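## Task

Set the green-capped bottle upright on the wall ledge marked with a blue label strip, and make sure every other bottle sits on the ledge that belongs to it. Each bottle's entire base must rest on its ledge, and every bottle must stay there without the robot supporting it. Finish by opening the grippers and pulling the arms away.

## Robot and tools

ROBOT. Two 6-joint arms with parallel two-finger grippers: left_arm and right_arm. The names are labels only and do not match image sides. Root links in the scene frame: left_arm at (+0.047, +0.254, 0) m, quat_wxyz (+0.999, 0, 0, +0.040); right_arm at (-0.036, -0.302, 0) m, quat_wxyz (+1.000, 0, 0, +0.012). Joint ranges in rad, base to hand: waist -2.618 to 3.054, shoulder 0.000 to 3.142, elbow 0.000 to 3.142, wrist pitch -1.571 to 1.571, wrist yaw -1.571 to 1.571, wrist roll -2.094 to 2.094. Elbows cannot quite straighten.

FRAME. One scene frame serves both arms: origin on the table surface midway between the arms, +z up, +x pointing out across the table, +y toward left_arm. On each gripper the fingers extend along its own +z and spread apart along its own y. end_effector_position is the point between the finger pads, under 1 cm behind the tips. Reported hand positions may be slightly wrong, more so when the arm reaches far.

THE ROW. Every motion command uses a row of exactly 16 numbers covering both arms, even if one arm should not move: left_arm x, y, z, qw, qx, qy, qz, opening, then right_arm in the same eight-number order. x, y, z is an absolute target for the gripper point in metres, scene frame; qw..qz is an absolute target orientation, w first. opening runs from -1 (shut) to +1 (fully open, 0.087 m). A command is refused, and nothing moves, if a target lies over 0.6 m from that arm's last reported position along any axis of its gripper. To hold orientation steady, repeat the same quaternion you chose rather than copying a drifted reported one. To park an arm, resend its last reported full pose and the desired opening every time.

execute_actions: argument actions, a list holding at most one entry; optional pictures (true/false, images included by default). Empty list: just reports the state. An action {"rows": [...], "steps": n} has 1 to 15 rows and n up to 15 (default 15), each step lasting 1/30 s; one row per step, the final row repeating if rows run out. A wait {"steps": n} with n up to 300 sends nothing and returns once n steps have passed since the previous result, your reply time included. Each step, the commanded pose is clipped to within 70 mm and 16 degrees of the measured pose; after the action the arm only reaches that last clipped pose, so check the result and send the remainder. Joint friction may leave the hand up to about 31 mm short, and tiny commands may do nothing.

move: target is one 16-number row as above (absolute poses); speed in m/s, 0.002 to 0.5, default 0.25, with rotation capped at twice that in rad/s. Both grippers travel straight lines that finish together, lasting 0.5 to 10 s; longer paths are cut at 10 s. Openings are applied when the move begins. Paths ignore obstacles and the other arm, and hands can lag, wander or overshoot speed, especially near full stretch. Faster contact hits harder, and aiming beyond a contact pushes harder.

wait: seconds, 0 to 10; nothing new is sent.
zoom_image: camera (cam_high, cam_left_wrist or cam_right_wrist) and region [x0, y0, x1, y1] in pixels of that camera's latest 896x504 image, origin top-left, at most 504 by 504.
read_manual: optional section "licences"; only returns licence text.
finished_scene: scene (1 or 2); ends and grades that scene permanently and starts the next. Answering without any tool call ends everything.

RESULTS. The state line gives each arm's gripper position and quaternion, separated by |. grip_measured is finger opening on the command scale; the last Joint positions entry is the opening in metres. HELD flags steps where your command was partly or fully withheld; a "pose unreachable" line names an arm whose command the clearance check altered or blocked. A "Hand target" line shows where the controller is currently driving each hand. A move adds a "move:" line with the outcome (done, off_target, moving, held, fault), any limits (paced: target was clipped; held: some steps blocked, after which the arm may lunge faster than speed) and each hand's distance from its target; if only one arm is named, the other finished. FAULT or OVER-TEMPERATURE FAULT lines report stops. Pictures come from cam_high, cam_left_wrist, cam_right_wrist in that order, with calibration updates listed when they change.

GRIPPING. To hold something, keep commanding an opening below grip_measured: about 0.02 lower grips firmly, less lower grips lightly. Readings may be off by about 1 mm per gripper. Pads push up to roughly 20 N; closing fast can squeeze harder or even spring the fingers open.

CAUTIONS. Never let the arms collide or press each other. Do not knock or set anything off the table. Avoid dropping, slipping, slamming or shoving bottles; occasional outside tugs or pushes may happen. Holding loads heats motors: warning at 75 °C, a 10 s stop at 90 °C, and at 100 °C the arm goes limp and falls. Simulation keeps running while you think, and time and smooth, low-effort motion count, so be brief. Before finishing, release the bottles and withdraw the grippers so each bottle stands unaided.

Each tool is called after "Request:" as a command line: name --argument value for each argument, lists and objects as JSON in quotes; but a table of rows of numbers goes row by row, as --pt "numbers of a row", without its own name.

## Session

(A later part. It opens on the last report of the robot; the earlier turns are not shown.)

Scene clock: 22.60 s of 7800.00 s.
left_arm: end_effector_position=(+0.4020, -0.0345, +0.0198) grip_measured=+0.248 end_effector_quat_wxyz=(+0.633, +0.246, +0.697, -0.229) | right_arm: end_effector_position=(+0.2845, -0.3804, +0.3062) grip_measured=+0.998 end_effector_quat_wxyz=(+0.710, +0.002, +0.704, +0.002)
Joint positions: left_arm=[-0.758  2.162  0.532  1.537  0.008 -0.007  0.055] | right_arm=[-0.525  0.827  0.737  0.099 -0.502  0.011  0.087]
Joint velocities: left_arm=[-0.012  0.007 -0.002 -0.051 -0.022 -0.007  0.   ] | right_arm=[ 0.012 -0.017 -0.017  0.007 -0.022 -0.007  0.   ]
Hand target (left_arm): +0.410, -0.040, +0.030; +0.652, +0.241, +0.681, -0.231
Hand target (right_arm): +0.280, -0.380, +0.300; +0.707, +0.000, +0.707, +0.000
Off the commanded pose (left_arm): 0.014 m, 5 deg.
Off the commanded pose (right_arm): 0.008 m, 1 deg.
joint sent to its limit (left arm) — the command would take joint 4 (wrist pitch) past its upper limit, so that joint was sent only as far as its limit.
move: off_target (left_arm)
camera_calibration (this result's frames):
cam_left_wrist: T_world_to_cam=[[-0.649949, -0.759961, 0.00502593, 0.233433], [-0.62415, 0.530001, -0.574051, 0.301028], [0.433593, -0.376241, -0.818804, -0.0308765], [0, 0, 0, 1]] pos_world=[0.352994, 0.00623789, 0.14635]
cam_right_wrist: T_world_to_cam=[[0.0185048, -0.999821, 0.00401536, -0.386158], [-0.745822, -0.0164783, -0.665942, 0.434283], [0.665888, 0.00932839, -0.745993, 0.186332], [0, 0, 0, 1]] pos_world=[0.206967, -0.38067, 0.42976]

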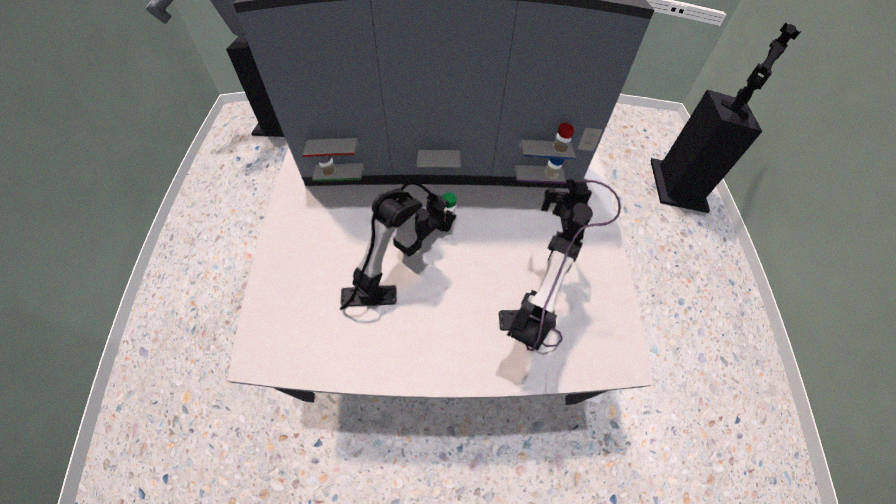

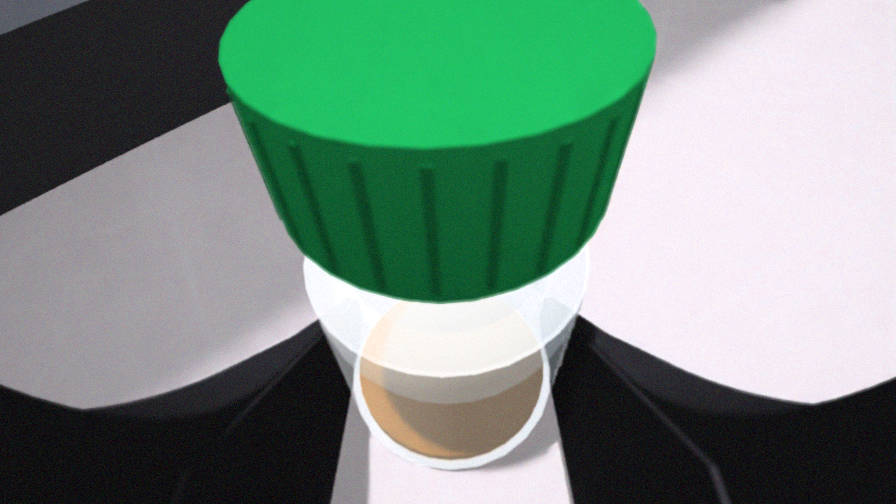

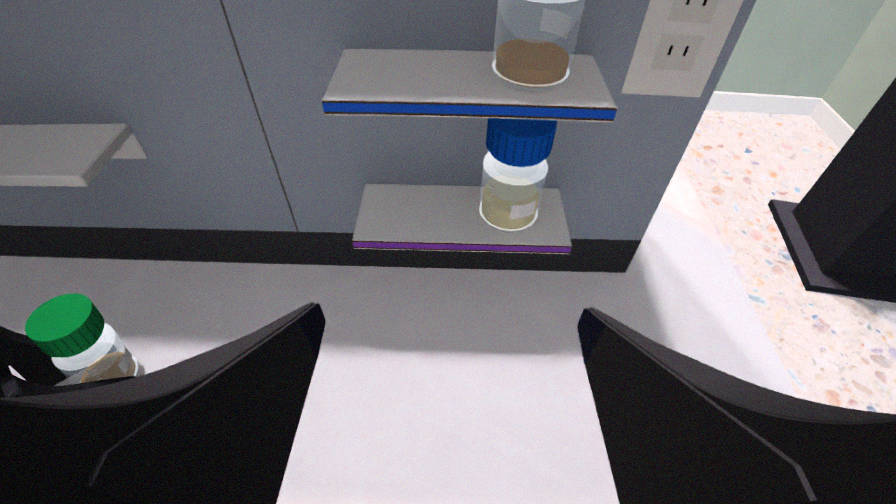

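Request:
move --target '[0.402,-0.034,0.022,0.633,0.246,0.697,-0.229,1,0.28,-0.38,0.30,0.707,0,0.707,0,1]' --speed 0.03

Request:
move --target '[0.39,-0.025,0.17,0.655,0.240,0.680,-0.235,1,0.28,-0.38,0.30,0.707,0,0.707,0,1]' --speed 0.1

Request:
move --target '[0.30,0.33,0.25,0.707,0,0.707,0,1,0.33,-0.15,0.19,0.684,-0.177,0.684,0.177,1]' --speed 0.2

Scene clock: 24.80 s of 7800.00 s.
left_arm: end_effector_position=(+0.4021, -0.0346, +0.0203) grip_measured=+0.989 end_effector_quat_wxyz=(+0.634, +0.246, +0.697, -0.229) | right_arm: end_effector_position=(+0.2845, -0.3804, +0.3062) grip_measured=+0.998 end_effector_quat_wxyz=(+0.710, +0.002, +0.704, +0.002)
Joint positions: left_arm=[-0.758  2.162  0.532  1.539  0.008 -0.007  0.087] | right_arm=[-0.525  0.827  0.737  0.099 -0.502  0.011  0.087]
Joint velocities: left_arm=[-0.002  0.022 -0.007 -0.051 -0.022 -0.066  0.001] | right_arm=[-0.022 -0.012 -0.007  0.022  0.007 -0.007 -0.   ]
Hand target (left_arm): +0.402, -0.034, +0.022; +0.633, +0.246, +0.697, -0.229
Hand target (right_arm): +0.280, -0.380, +0.300; +0.707, +0.000, +0.707, +0.000
Off the commanded pose (left_arm): 0.002 m, 0 deg.
Off the commanded pose (right_arm): 0.008 m, 1 deg.
move: done
camera_calibration (this result's frames):
cam_left_wrist: T_world_to_cam=[[-0.649956, -0.759955, 0.00497012, 0.233438], [-0.623297, 0.529313, -0.575612, 0.301061], [0.434808, -0.37722, -0.817708, -0.0311099], [0, 0, 0, 1]] pos_world=[0.352902, 0.00631206, 0.146695]
cam_right_wrist: T_world_to_cam=[[0.0185048, -0.999821, 0.00401536, -0.386158], [-0.745822, -0.0164783, -0.665942, 0.434283], [0.665888, 0.00932839, -0.745993, 0.186332], [0, 0, 0, 1]] pos_world=[0.206967, -0.38067, 0.42976]

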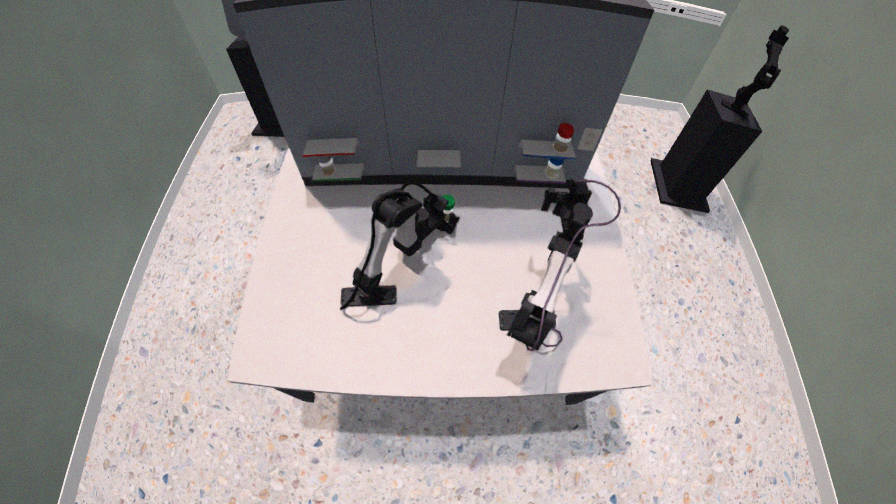

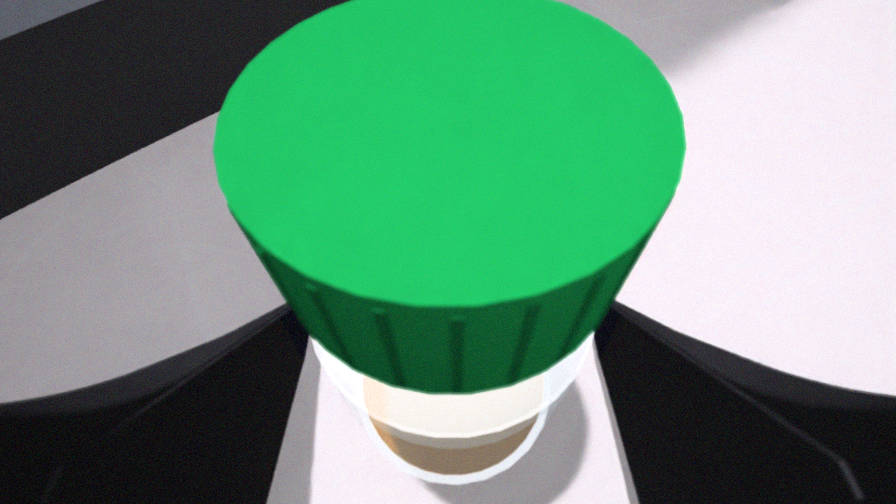

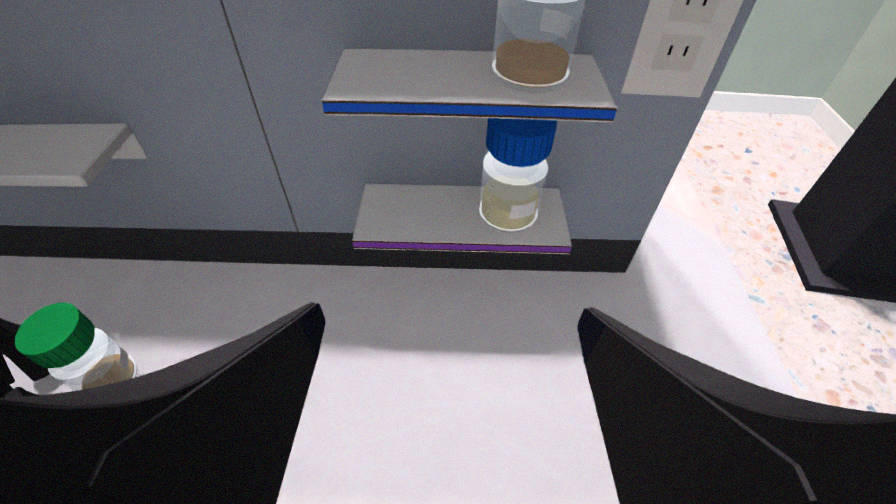

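Scene clock: 26.97 s of 7800.00 s.
left_arm: end_effector_position=(+0.3876, -0.0229, +0.1609) grip_measured=+0.989 end_effector_quat_wxyz=(+0.649, +0.241, +0.682, -0.235) | right_arm: end_effector_position=(+0.2845, -0.3804, +0.3062) grip_measured=+0.998 end_effector_quat_wxyz=(+0.710, +0.002, +0.704, +0.002)
Joint positions: left_arm=[-0.758  1.488  0.549  0.891  0.008 -0.007  0.087] | right_arm=[-0.525  0.827  0.737  0.099 -0.502  0.011  0.087]
Joint velocities: left_arm=[ 0.002  0.027  0.022 -0.051 -0.007 -0.051  0.   ] | right_arm=[ 0.022 -0.002 -0.002 -0.037 -0.007  0.022 -0.   ]
Hand target (left_arm): +0.389, -0.024, +0.170; +0.654, +0.240, +0.678, -0.235
Hand target (right_arm): +0.280, -0.380, +0.300; +0.707, +0.000, +0.707, +0.000
Off the commanded pose (left_arm): 0.010 m, 1 deg.
Off the commanded pose (right_arm): 0.008 m, 1 deg.
move: done
camera_calibration (this result's frames):
cam_left_wrist: T_world_to_cam=[[-0.650104, -0.759836, 0.00368178, 0.23246], [-0.603028, 0.512981, -0.610908, 0.364194], [0.462301, -0.399374, -0.791693, 0.079273], [0, 0, 0, 1]] pos_world=[0.334094, 0.021467, 0.284393]
cam_right_wrist: T_world_to_cam=[[0.0185048, -0.999821, 0.00401536, -0.386158], [-0.745822, -0.0164783, -0.665942, 0.434283], [0.665888, 0.00932839, -0.745993, 0.186332], [0, 0, 0, 1]] pos_world=[0.206967, -0.38067, 0.42976]

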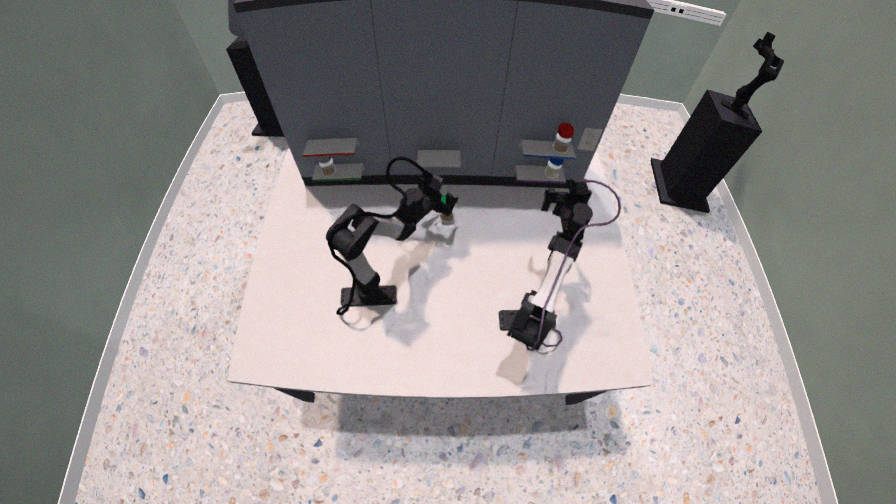

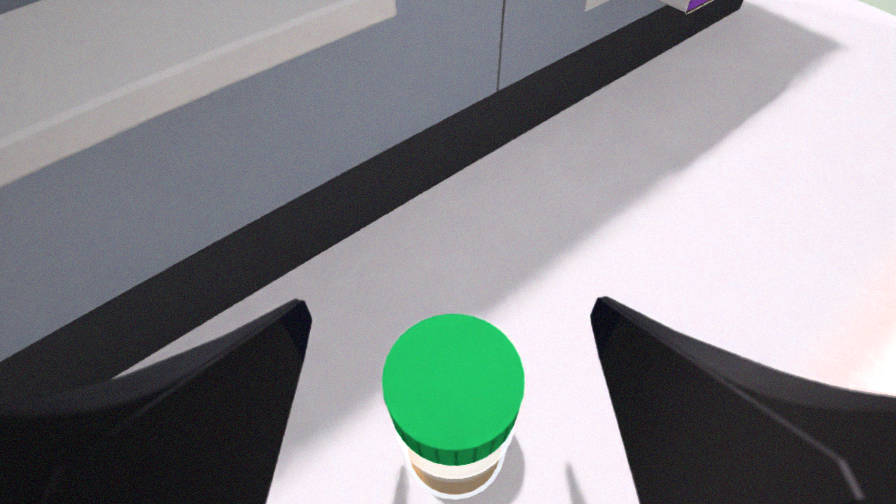

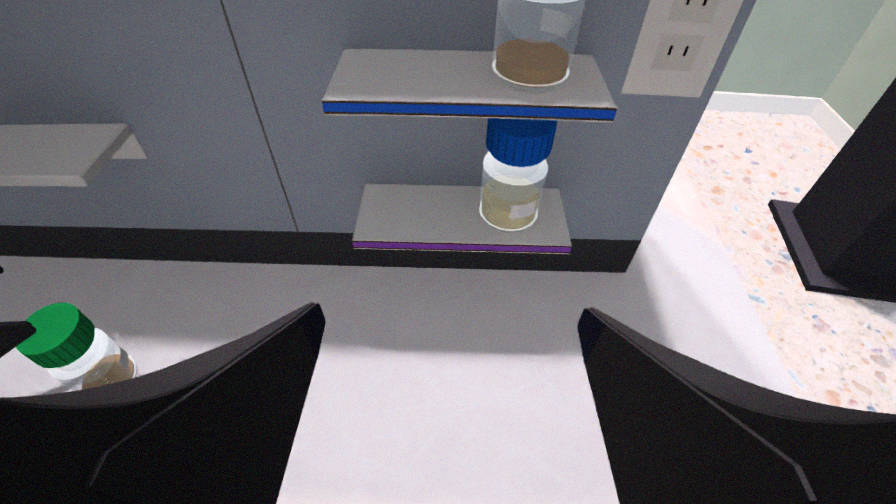

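Scene clock: 29.57 s of 7800.00 s.
left_arm: end_effector_position=(+0.3004, +0.3285, +0.2449) grip_measured=+0.989 end_effector_quat_wxyz=(+0.709, +0.001, +0.705, +0.004) | right_arm: end_effector_position=(+0.3295, -0.1503, +0.2000) grip_measured=+0.998 end_effector_quat_wxyz=(+0.685, -0.175, +0.684, +0.180)
Joint positions: left_arm=[0.681 0.479 0.438 0.049 0.757 0.001 0.087] | right_arm=[ 0.278  1.204  0.473  0.734 -0.206  0.007  0.087]
Joint velocities: left_arm=[ 0.007  0.007 -0.022  0.007  0.022  0.022  0.   ] | right_arm=[-0.002  0.022 -0.012 -0.022 -0.037  0.022  0.001]
Hand target (left_arm): +0.302, +0.330, +0.249; +0.709, +0.003, +0.705, +0.003
Hand target (right_arm): +0.328, -0.149, +0.190; +0.681, -0.179, +0.688, +0.176
Off the commanded pose (left_arm): 0.005 m, 1 deg.
Off the commanded pose (right_arm): 0.010 m, 0 deg.
move: done
camera_calibration (this result's frames):
cam_left_wrist: T_world_to_cam=[[-0.0162062, -0.999809, -0.0109542, 0.33445], [-0.757865, 0.0194293, -0.652122, 0.401486], [0.65221, -0.00226657, -0.758035, 0.130698], [0, 0, 0, 1]] pos_world=[0.22445, 0.326881, 0.364555]
cam_right_wrist: T_world_to_cam=[[0.500973, -0.865453, 0.00403973, -0.295378], [-0.647589, -0.37795, -0.661651, 0.313424], [0.574155, 0.328853, -0.749801, 0.154064], [0, 0, 0, 1]] pos_world=[0.26249, -0.187842, 0.324088]

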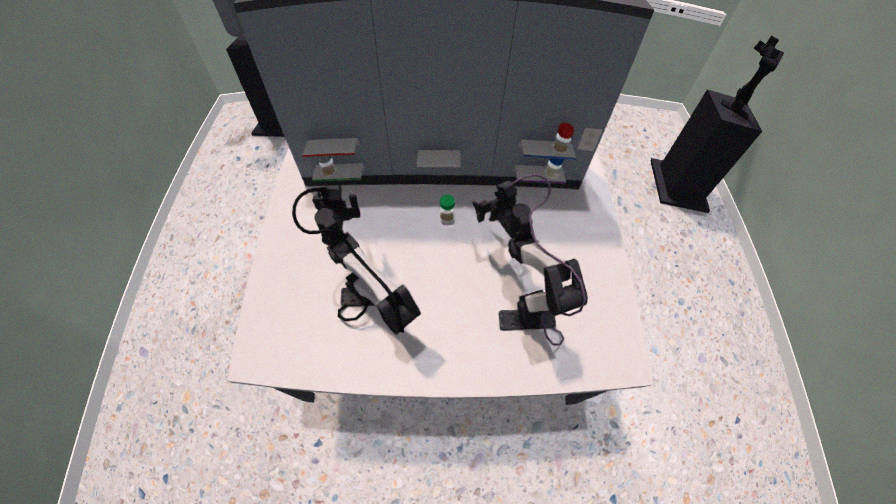

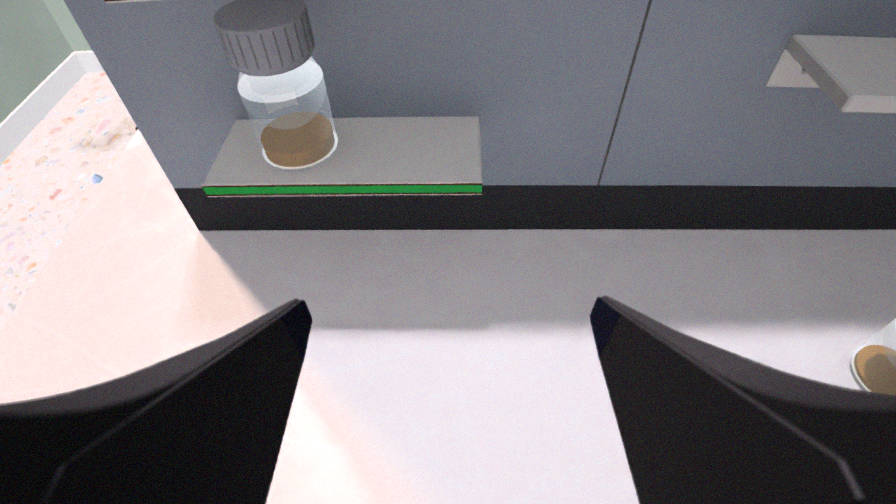

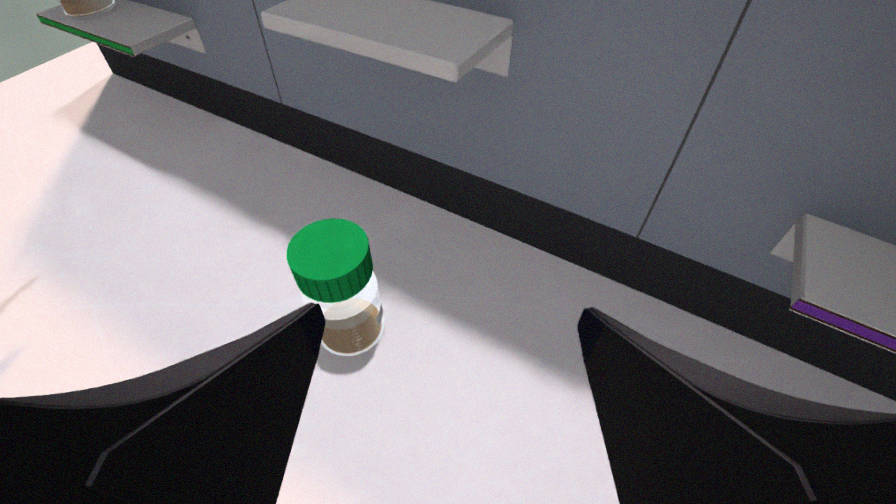

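Request:
move --target '[0.30,0.33,0.25,0.707,0,0.707,0,1,0.39,-0.027,0.185,0.678,-0.201,0.678,0.201,1]' --speed 0.15

Scene clock: 32.50 s of 7800.00 s.
left_arm: end_effector_position=(+0.2997, +0.3288, +0.2449) grip_measured=+0.989 end_effector_quat_wxyz=(+0.709, +0.001, +0.705, +0.003) | right_arm: end_effector_position=(+0.3852, -0.0323, +0.1772) grip_measured=+0.998 end_effector_quat_wxyz=(+0.667, -0.202, +0.688, +0.202)
Joint positions: left_arm=[0.691 0.479 0.438 0.049 0.769 0.001 0.087] | right_arm=[ 0.539  1.68   0.803  0.849 -0.017  0.007  0.087]
Joint velocities: left_arm=[ 0.007  0.002 -0.022  0.007 -0.022 -0.007  0.   ] | right_arm=[-0.002  0.007 -0.002  0.037 -0.022 -0.007 -0.   ]
Hand target (left_arm): +0.300, +0.330, +0.250; +0.707, +0.000, +0.707, +0.000
Hand target (right_arm): +0.390, -0.028, +0.184; +0.678, -0.202, +0.678, +0.200
Off the commanded pose (left_arm): 0.005 m, 1 deg.
Off the commanded pose (right_arm): 0.011 m, 2 deg.
move: off_target (right_arm)
camera_calibration (this result's frames):
cam_left_wrist: T_world_to_cam=[[-0.0188763, -0.999761, -0.0110254, 0.335537], [-0.757856, 0.0214999, -0.652068, 0.400218], [0.652149, -0.00395298, -0.758081, 0.131753], [0, 0, 0, 1]] pos_world=[0.223719, 0.327373, 0.364548]
cam_right_wrist: T_world_to_cam=[[0.562411, -0.826854, 0.00245629, -0.243162], [-0.635663, -0.434262, -0.638239, 0.368437], [0.528798, 0.357392, -0.769834, 0.0880873], [0, 0, 0, 1]] pos_world=[0.324378, -0.0725425, 0.303561]

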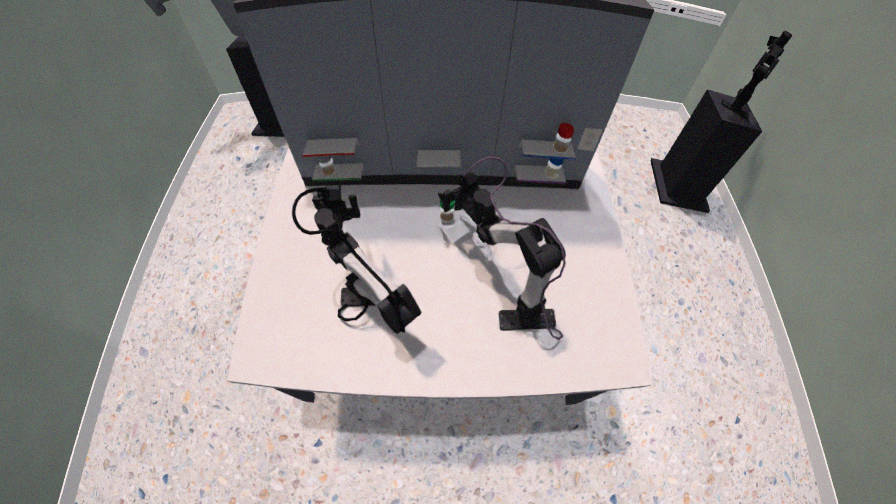

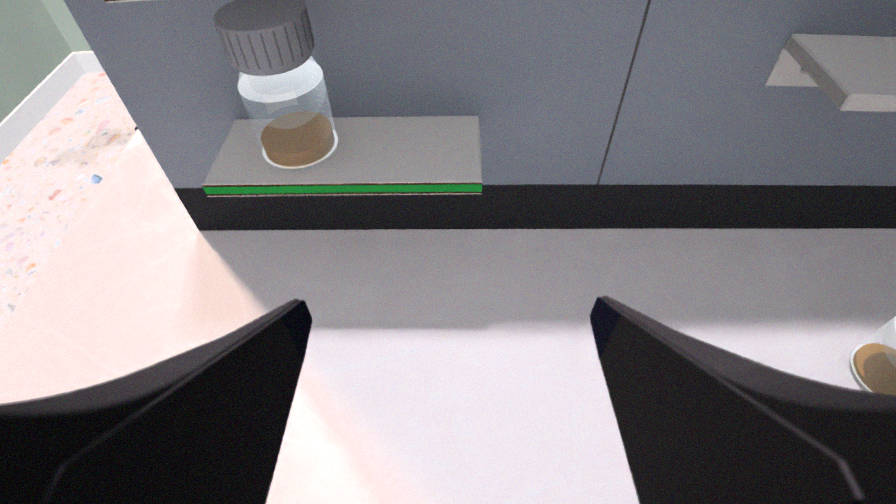

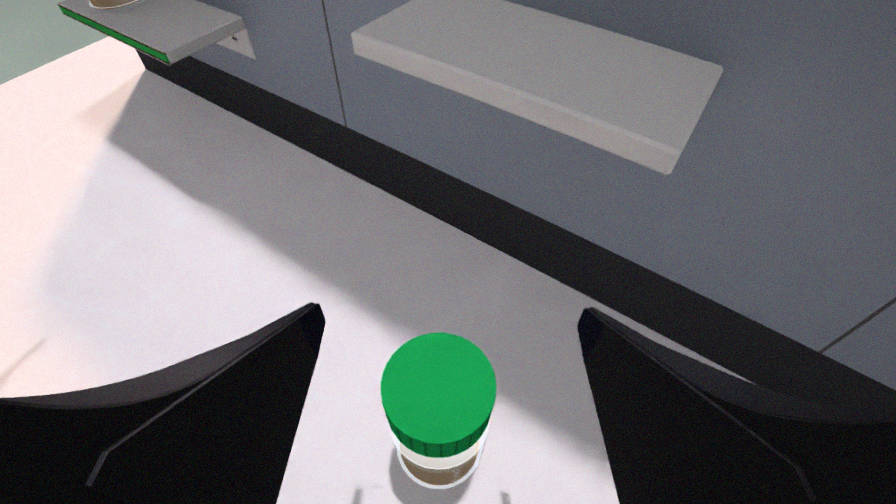

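Request:
move --target '[0.30,0.33,0.25,0.707,0,0.707,0,1,0.39,-0.022,0.03,0.678,-0.201,0.678,0.201,1]' --speed 0.08

Scene clock: 37.63 s of 7800.00 s.
left_arm: end_effector_position=(+0.2997, +0.3288, +0.2449) grip_measured=+0.989 end_effector_quat_wxyz=(+0.709, +0.001, +0.705, +0.003) | right_arm: end_effector_position=(+0.3893, -0.0262, +0.0319) grip_measured=+0.998 end_effector_quat_wxyz=(+0.673, -0.200, +0.682, +0.202)
Joint positions: left_arm=[0.691 0.479 0.438 0.049 0.769 0.001 0.087] | right_arm=[ 0.55   2.253  0.727  1.514 -0.003  0.007  0.087]
Joint velocities: left_arm=[-0.002  0.007  0.007  0.081  0.051  0.051  0.001] | right_arm=[ 0.002  0.002  0.017  0.095 -0.022 -0.037  0.   ]
Hand target (left_arm): +0.300, +0.330, +0.250; +0.707, -0.000, +0.707, +0.000
Hand target (right_arm): +0.388, -0.023, +0.031; +0.678, -0.201, +0.678, +0.201
Off the commanded pose (left_arm): 0.005 m, 1 deg.
Off the commanded pose (right_arm): 0.005 m, 1 deg.
move: done
camera_calibration (this result's frames):
cam_left_wrist: T_world_to_cam=[[-0.0188763, -0.999761, -0.0110254, 0.335537], [-0.757856, 0.0214999, -0.652068, 0.400218], [0.652149, -0.00395298, -0.758081, 0.131753], [0, 0, 0, 1]] pos_world=[0.223719, 0.327373, 0.364548]
cam_right_wrist: T_world_to_cam=[[0.559846, -0.82859, 0.00319204, -0.23911], [-0.62776, -0.426661, -0.651058, 0.278501], [0.540823, 0.362489, -0.759021, -0.0330183], [0, 0, 0, 1]] pos_world=[0.326554, -0.0673296, 0.157022]

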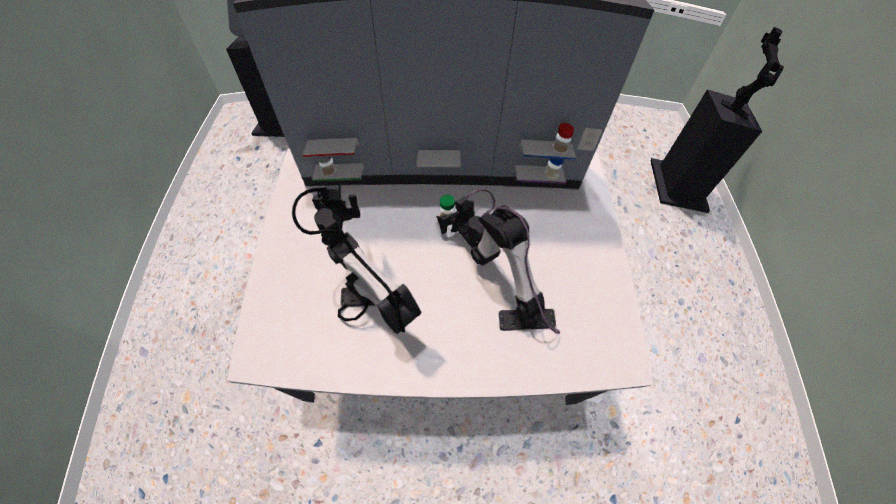

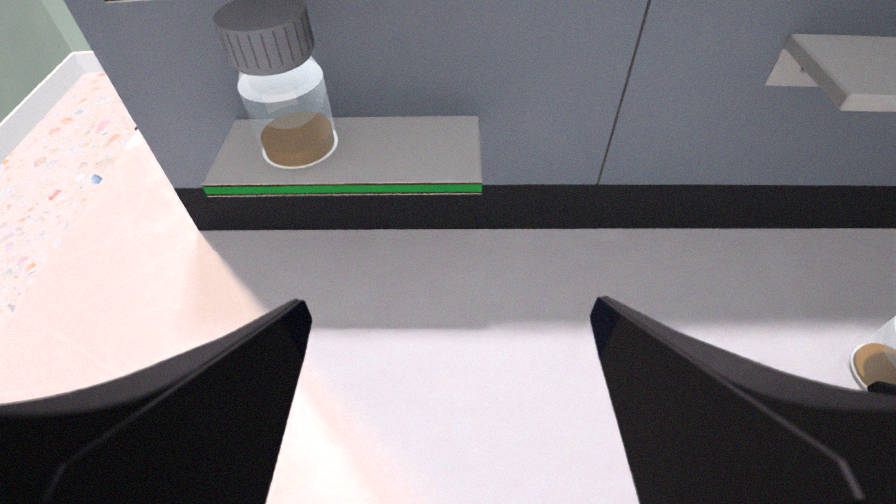

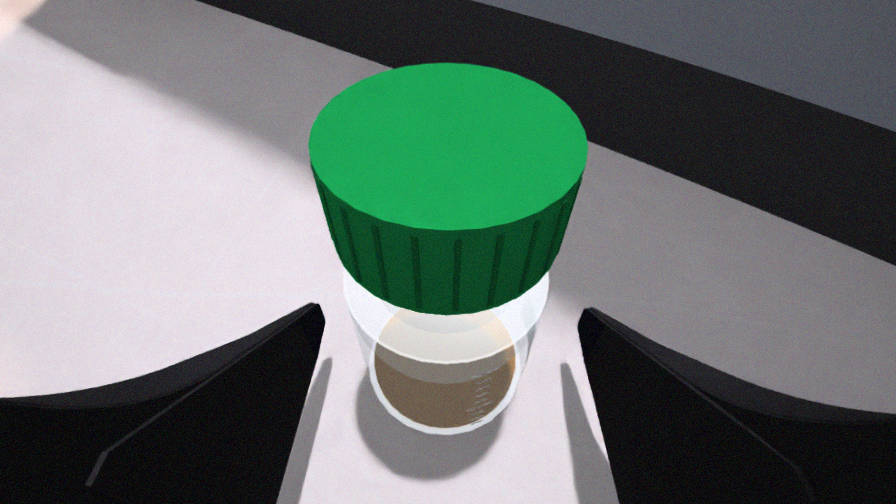

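Request:
move --target '[0.30,0.33,0.25,0.707,0,0.707,0,1,0.408,-0.011,0.03,0.678,-0.201,0.678,0.201,1]' --speed 0.05

Scene clock: 39.50 s of 7800.00 s.
left_arm: end_effector_position=(+0.2997, +0.3288, +0.2449) grip_measured=+0.989 end_effector_quat_wxyz=(+0.709, +0.001, +0.705, +0.003) | right_arm: end_effector_position=(+0.4059, -0.0155, +0.0366) grip_measured=+0.998 end_effector_quat_wxyz=(+0.682, -0.197, +0.673, +0.205)
Joint positions: left_arm=[0.691 0.479 0.438 0.049 0.769 0.001 0.087] | right_arm=[ 0.55   2.287  0.81   1.491 -0.003  0.007  0.087]
Joint velocities: left_arm=[-0.007 -0.012 -0.002 -0.037 -0.022  0.022  0.001] | right_arm=[ 0.012  0.007 -0.007  0.022  0.081 -0.007 -0.001]
Hand target (left_arm): +0.300, +0.330, +0.250; +0.707, -0.000, +0.707, +0.000
Hand target (right_arm): +0.408, -0.011, +0.030; +0.678, -0.201, +0.678, +0.201
Off the commanded pose (left_arm): 0.005 m, 1 deg.
Off the commanded pose (right_arm): 0.008 m, 1 deg.
move: done
camera_calibration (this result's frames):
cam_left_wrist: T_world_to_cam=[[-0.0188763, -0.999761, -0.0110254, 0.335537], [-0.757856, 0.0214999, -0.652068, 0.400218], [0.652149, -0.00395298, -0.758081, 0.131753], [0, 0, 0, 1]] pos_world=[0.223719, 0.327373, 0.364548]
cam_right_wrist: T_world_to_cam=[[0.55977, -0.82864, 0.00373823, -0.239524], [-0.613145, -0.417223, -0.670804, 0.291407], [0.557415, 0.373204, -0.741625, -0.0495066], [0, 0, 0, 1]] pos_world=[0.340349, -0.0584212, 0.159657]

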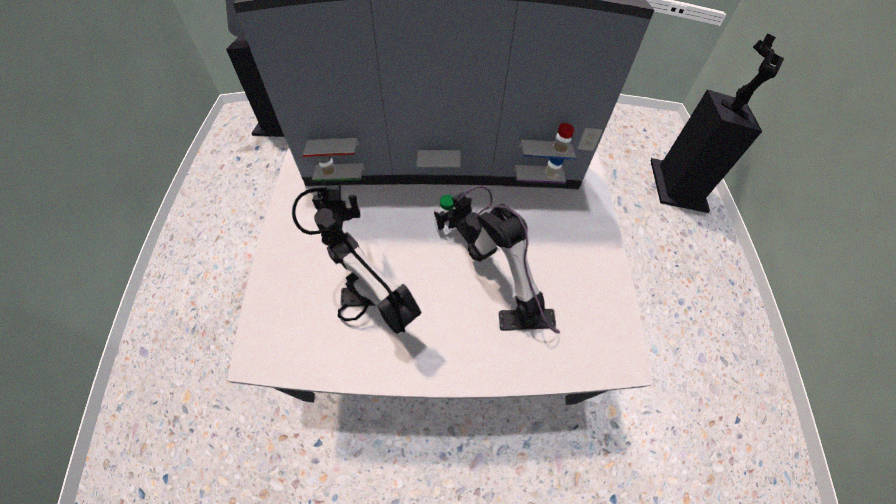

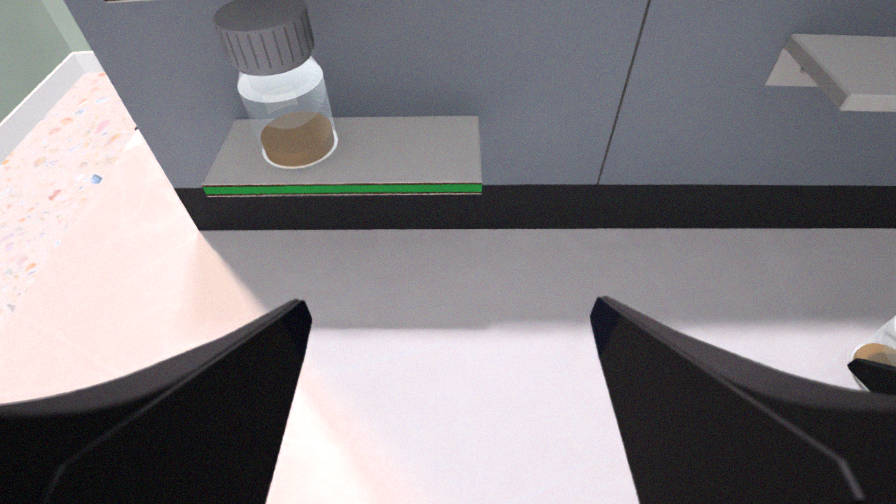

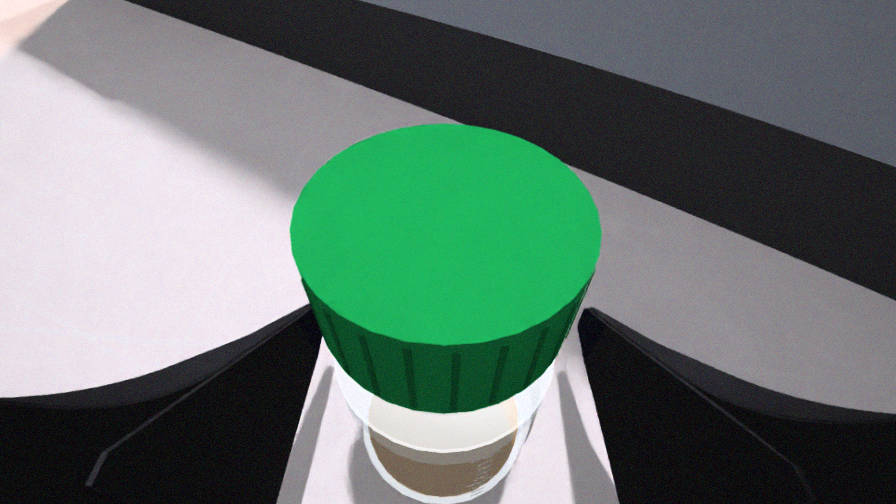

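Good enough (slightly deeper). Close.

Request:
move --target '[0.30,0.33,0.25,0.707,0,0.707,0,1,0.408,-0.011,0.026,0.678,-0.201,0.678,0.201,0.5]'

Request:
move --target '[0.30,0.33,0.25,0.707,0,0.707,0,1,0.408,-0.011,0.026,0.678,-0.201,0.678,0.201,0.19]'

Scene clock: 41.33 s of 7800.00 s.
left_arm: end_effector_position=(+0.2997, +0.3288, +0.2449) grip_measured=+0.989 end_effector_quat_wxyz=(+0.709, +0.001, +0.705, +0.003) | right_arm: end_effector_position=(+0.4048, -0.0162, +0.0280) grip_measured=+0.500 end_effector_quat_wxyz=(+0.677, -0.199, +0.679, +0.203)
Joint positions: left_arm=[0.691 0.479 0.438 0.049 0.769 0.001 0.087] | right_arm=[ 0.55   2.303  0.811  1.491 -0.003  0.007  0.066]
Joint velocities: left_arm=[-0.002 -0.002 -0.002 -0.051 -0.037 -0.066  0.   ] | right_arm=[ 0.012  0.002 -0.007  0.037  0.007 -0.007 -0.   ]
Hand target (left_arm): +0.300, +0.330, +0.250; +0.707, -0.000, +0.707, +0.000
Hand target (right_arm): +0.408, -0.011, +0.026; +0.678, -0.201, +0.678, +0.201
Off the commanded pose (left_arm): 0.005 m, 1 deg.
Off the commanded pose (right_arm): 0.006 m, 0 deg.
move: done
camera_calibration (this result's frames):
cam_left_wrist: T_world_to_cam=[[-0.0188763, -0.999761, -0.0110254, 0.335537], [-0.757856, 0.0214999, -0.652068, 0.400218], [0.652149, -0.00395298, -0.758081, 0.131753], [0, 0, 0, 1]] pos_world=[0.223719, 0.327373, 0.364548]
cam_right_wrist: T_world_to_cam=[[0.559821, -0.828607, 0.00338229, -0.239476], [-0.622726, -0.423411, -0.657978, 0.288136], [0.546637, 0.366244, -0.753029, -0.0504146], [0, 0, 0, 1]] pos_world=[0.341052, -0.057967, 0.152434]

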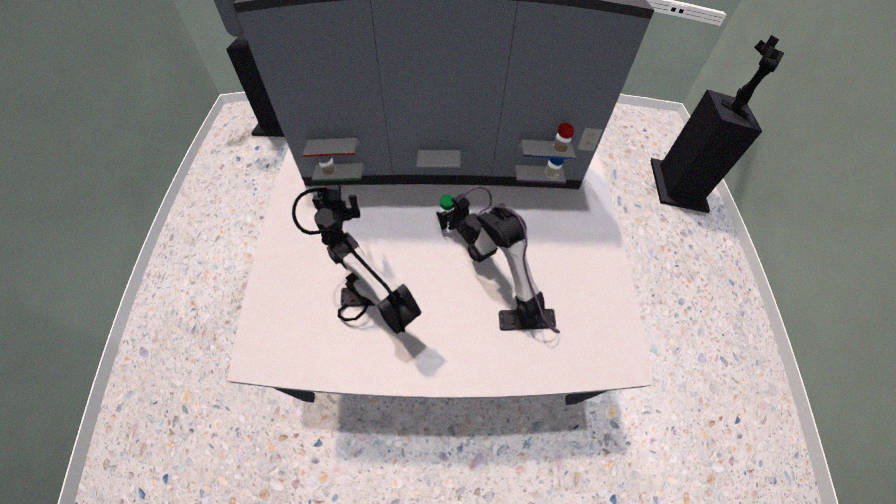

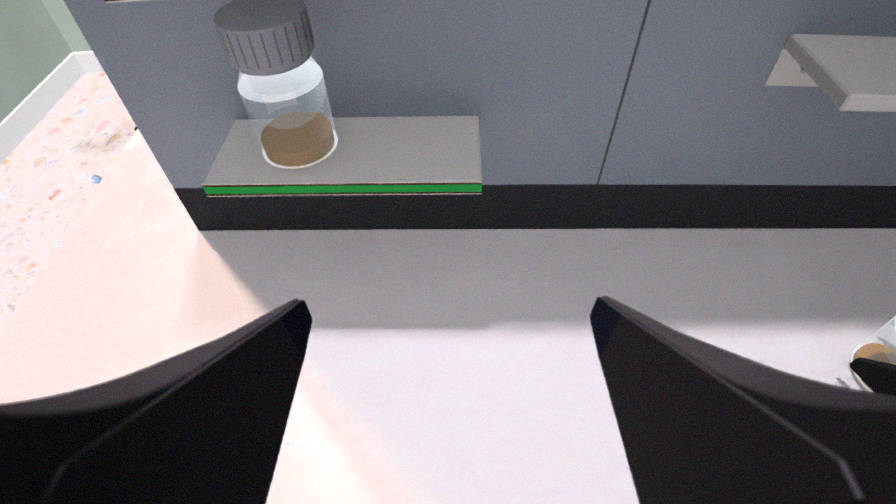

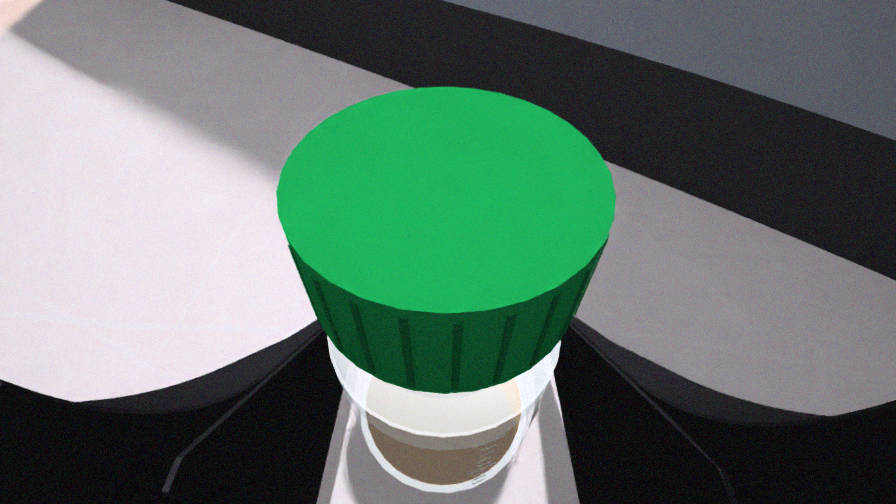

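Scene clock: 42.03 s of 7800.00 s.
left_arm: end_effector_position=(+0.2997, +0.3288, +0.2449) grip_measured=+0.989 end_effector_quat_wxyz=(+0.709, +0.001, +0.705, +0.003) | right_arm: end_effector_position=(+0.4048, -0.0161, +0.0280) grip_measured=+0.246 end_effector_quat_wxyz=(+0.676, -0.199, +0.679, +0.203)
Joint positions: left_arm=[0.691 0.479 0.438 0.049 0.769 0.001 0.087] | right_arm=[ 0.55   2.303  0.811  1.491 -0.004  0.007  0.054]
Joint velocities: left_arm=[ 0.002 -0.002 -0.007  0.007  0.037  0.051  0.   ] | right_arm=[-0.002  0.007 -0.002  0.051 -0.022 -0.037  0.   ]
Hand target (left_arm): +0.300, +0.330, +0.250; +0.707, -0.000, +0.707, +0.000
Hand target (right_arm): +0.408, -0.011, +0.026; +0.678, -0.201, +0.678, +0.201
Off the commanded pose (left_arm): 0.005 m, 1 deg.
Off the commanded pose (right_arm): 0.006 m, 0 deg.
move: done
camera_calibration (this result's frames):
cam_left_wrist: T_world_to_cam=[[-0.0188763, -0.999761, -0.0110254, 0.335537], [-0.757856, 0.0214999, -0.652068, 0.400218], [0.652149, -0.00395298, -0.758081, 0.131753], [0, 0, 0, 1]] pos_world=[0.223719, 0.327373, 0.364548]
cam_right_wrist: T_world_to_cam=[[0.560137, -0.828393, 0.00338145, -0.239533], [-0.622565, -0.423648, -0.657978, 0.288068], [0.546497, 0.366453, -0.753029, -0.0503551], [0, 0, 0, 1]] pos_world=[0.341031, -0.0579353, 0.152434]

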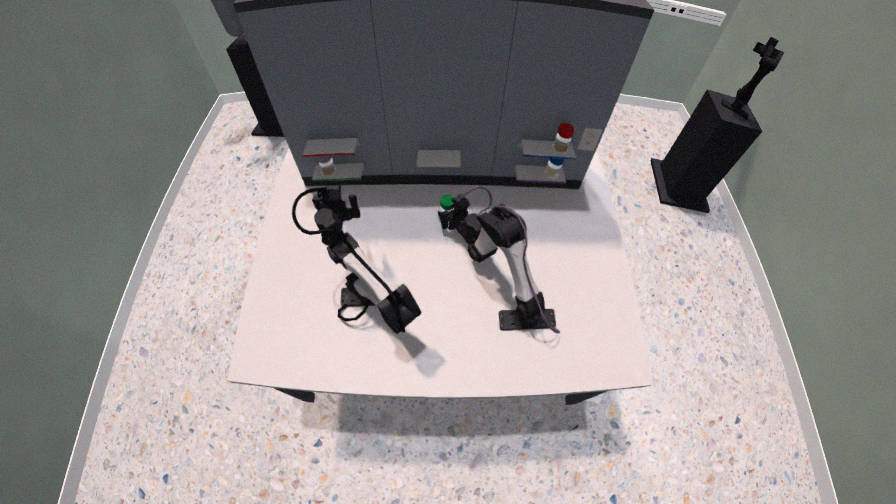

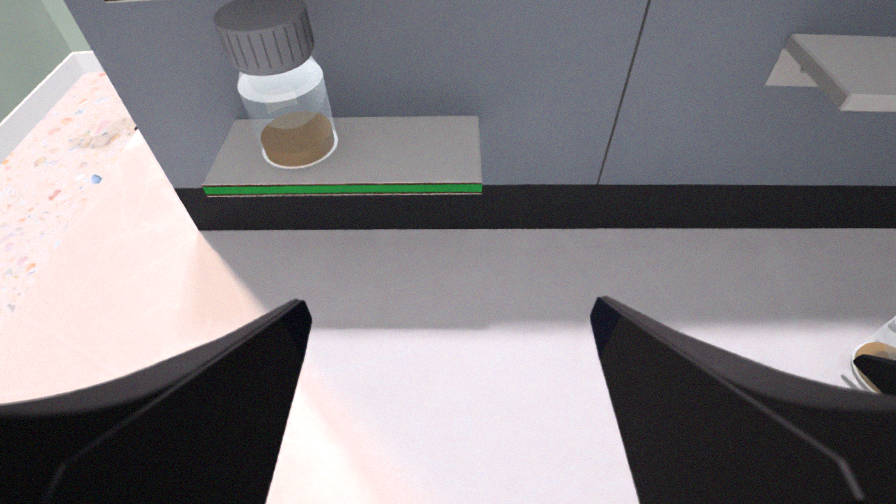

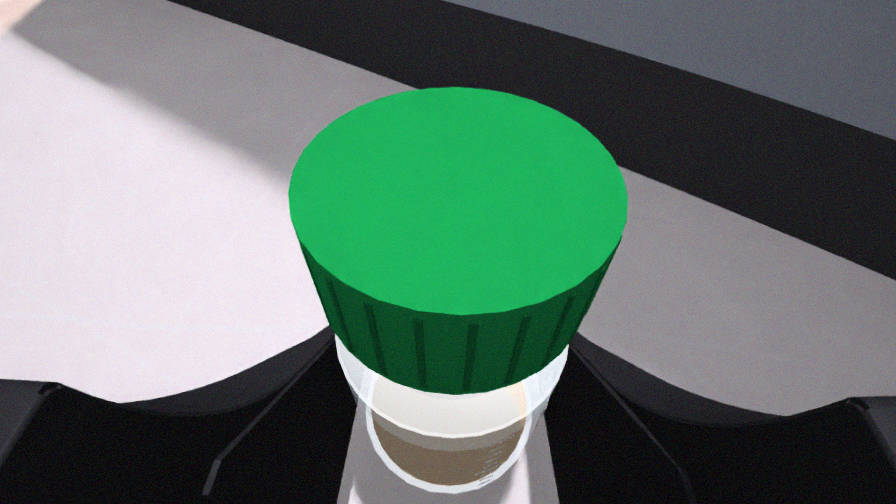

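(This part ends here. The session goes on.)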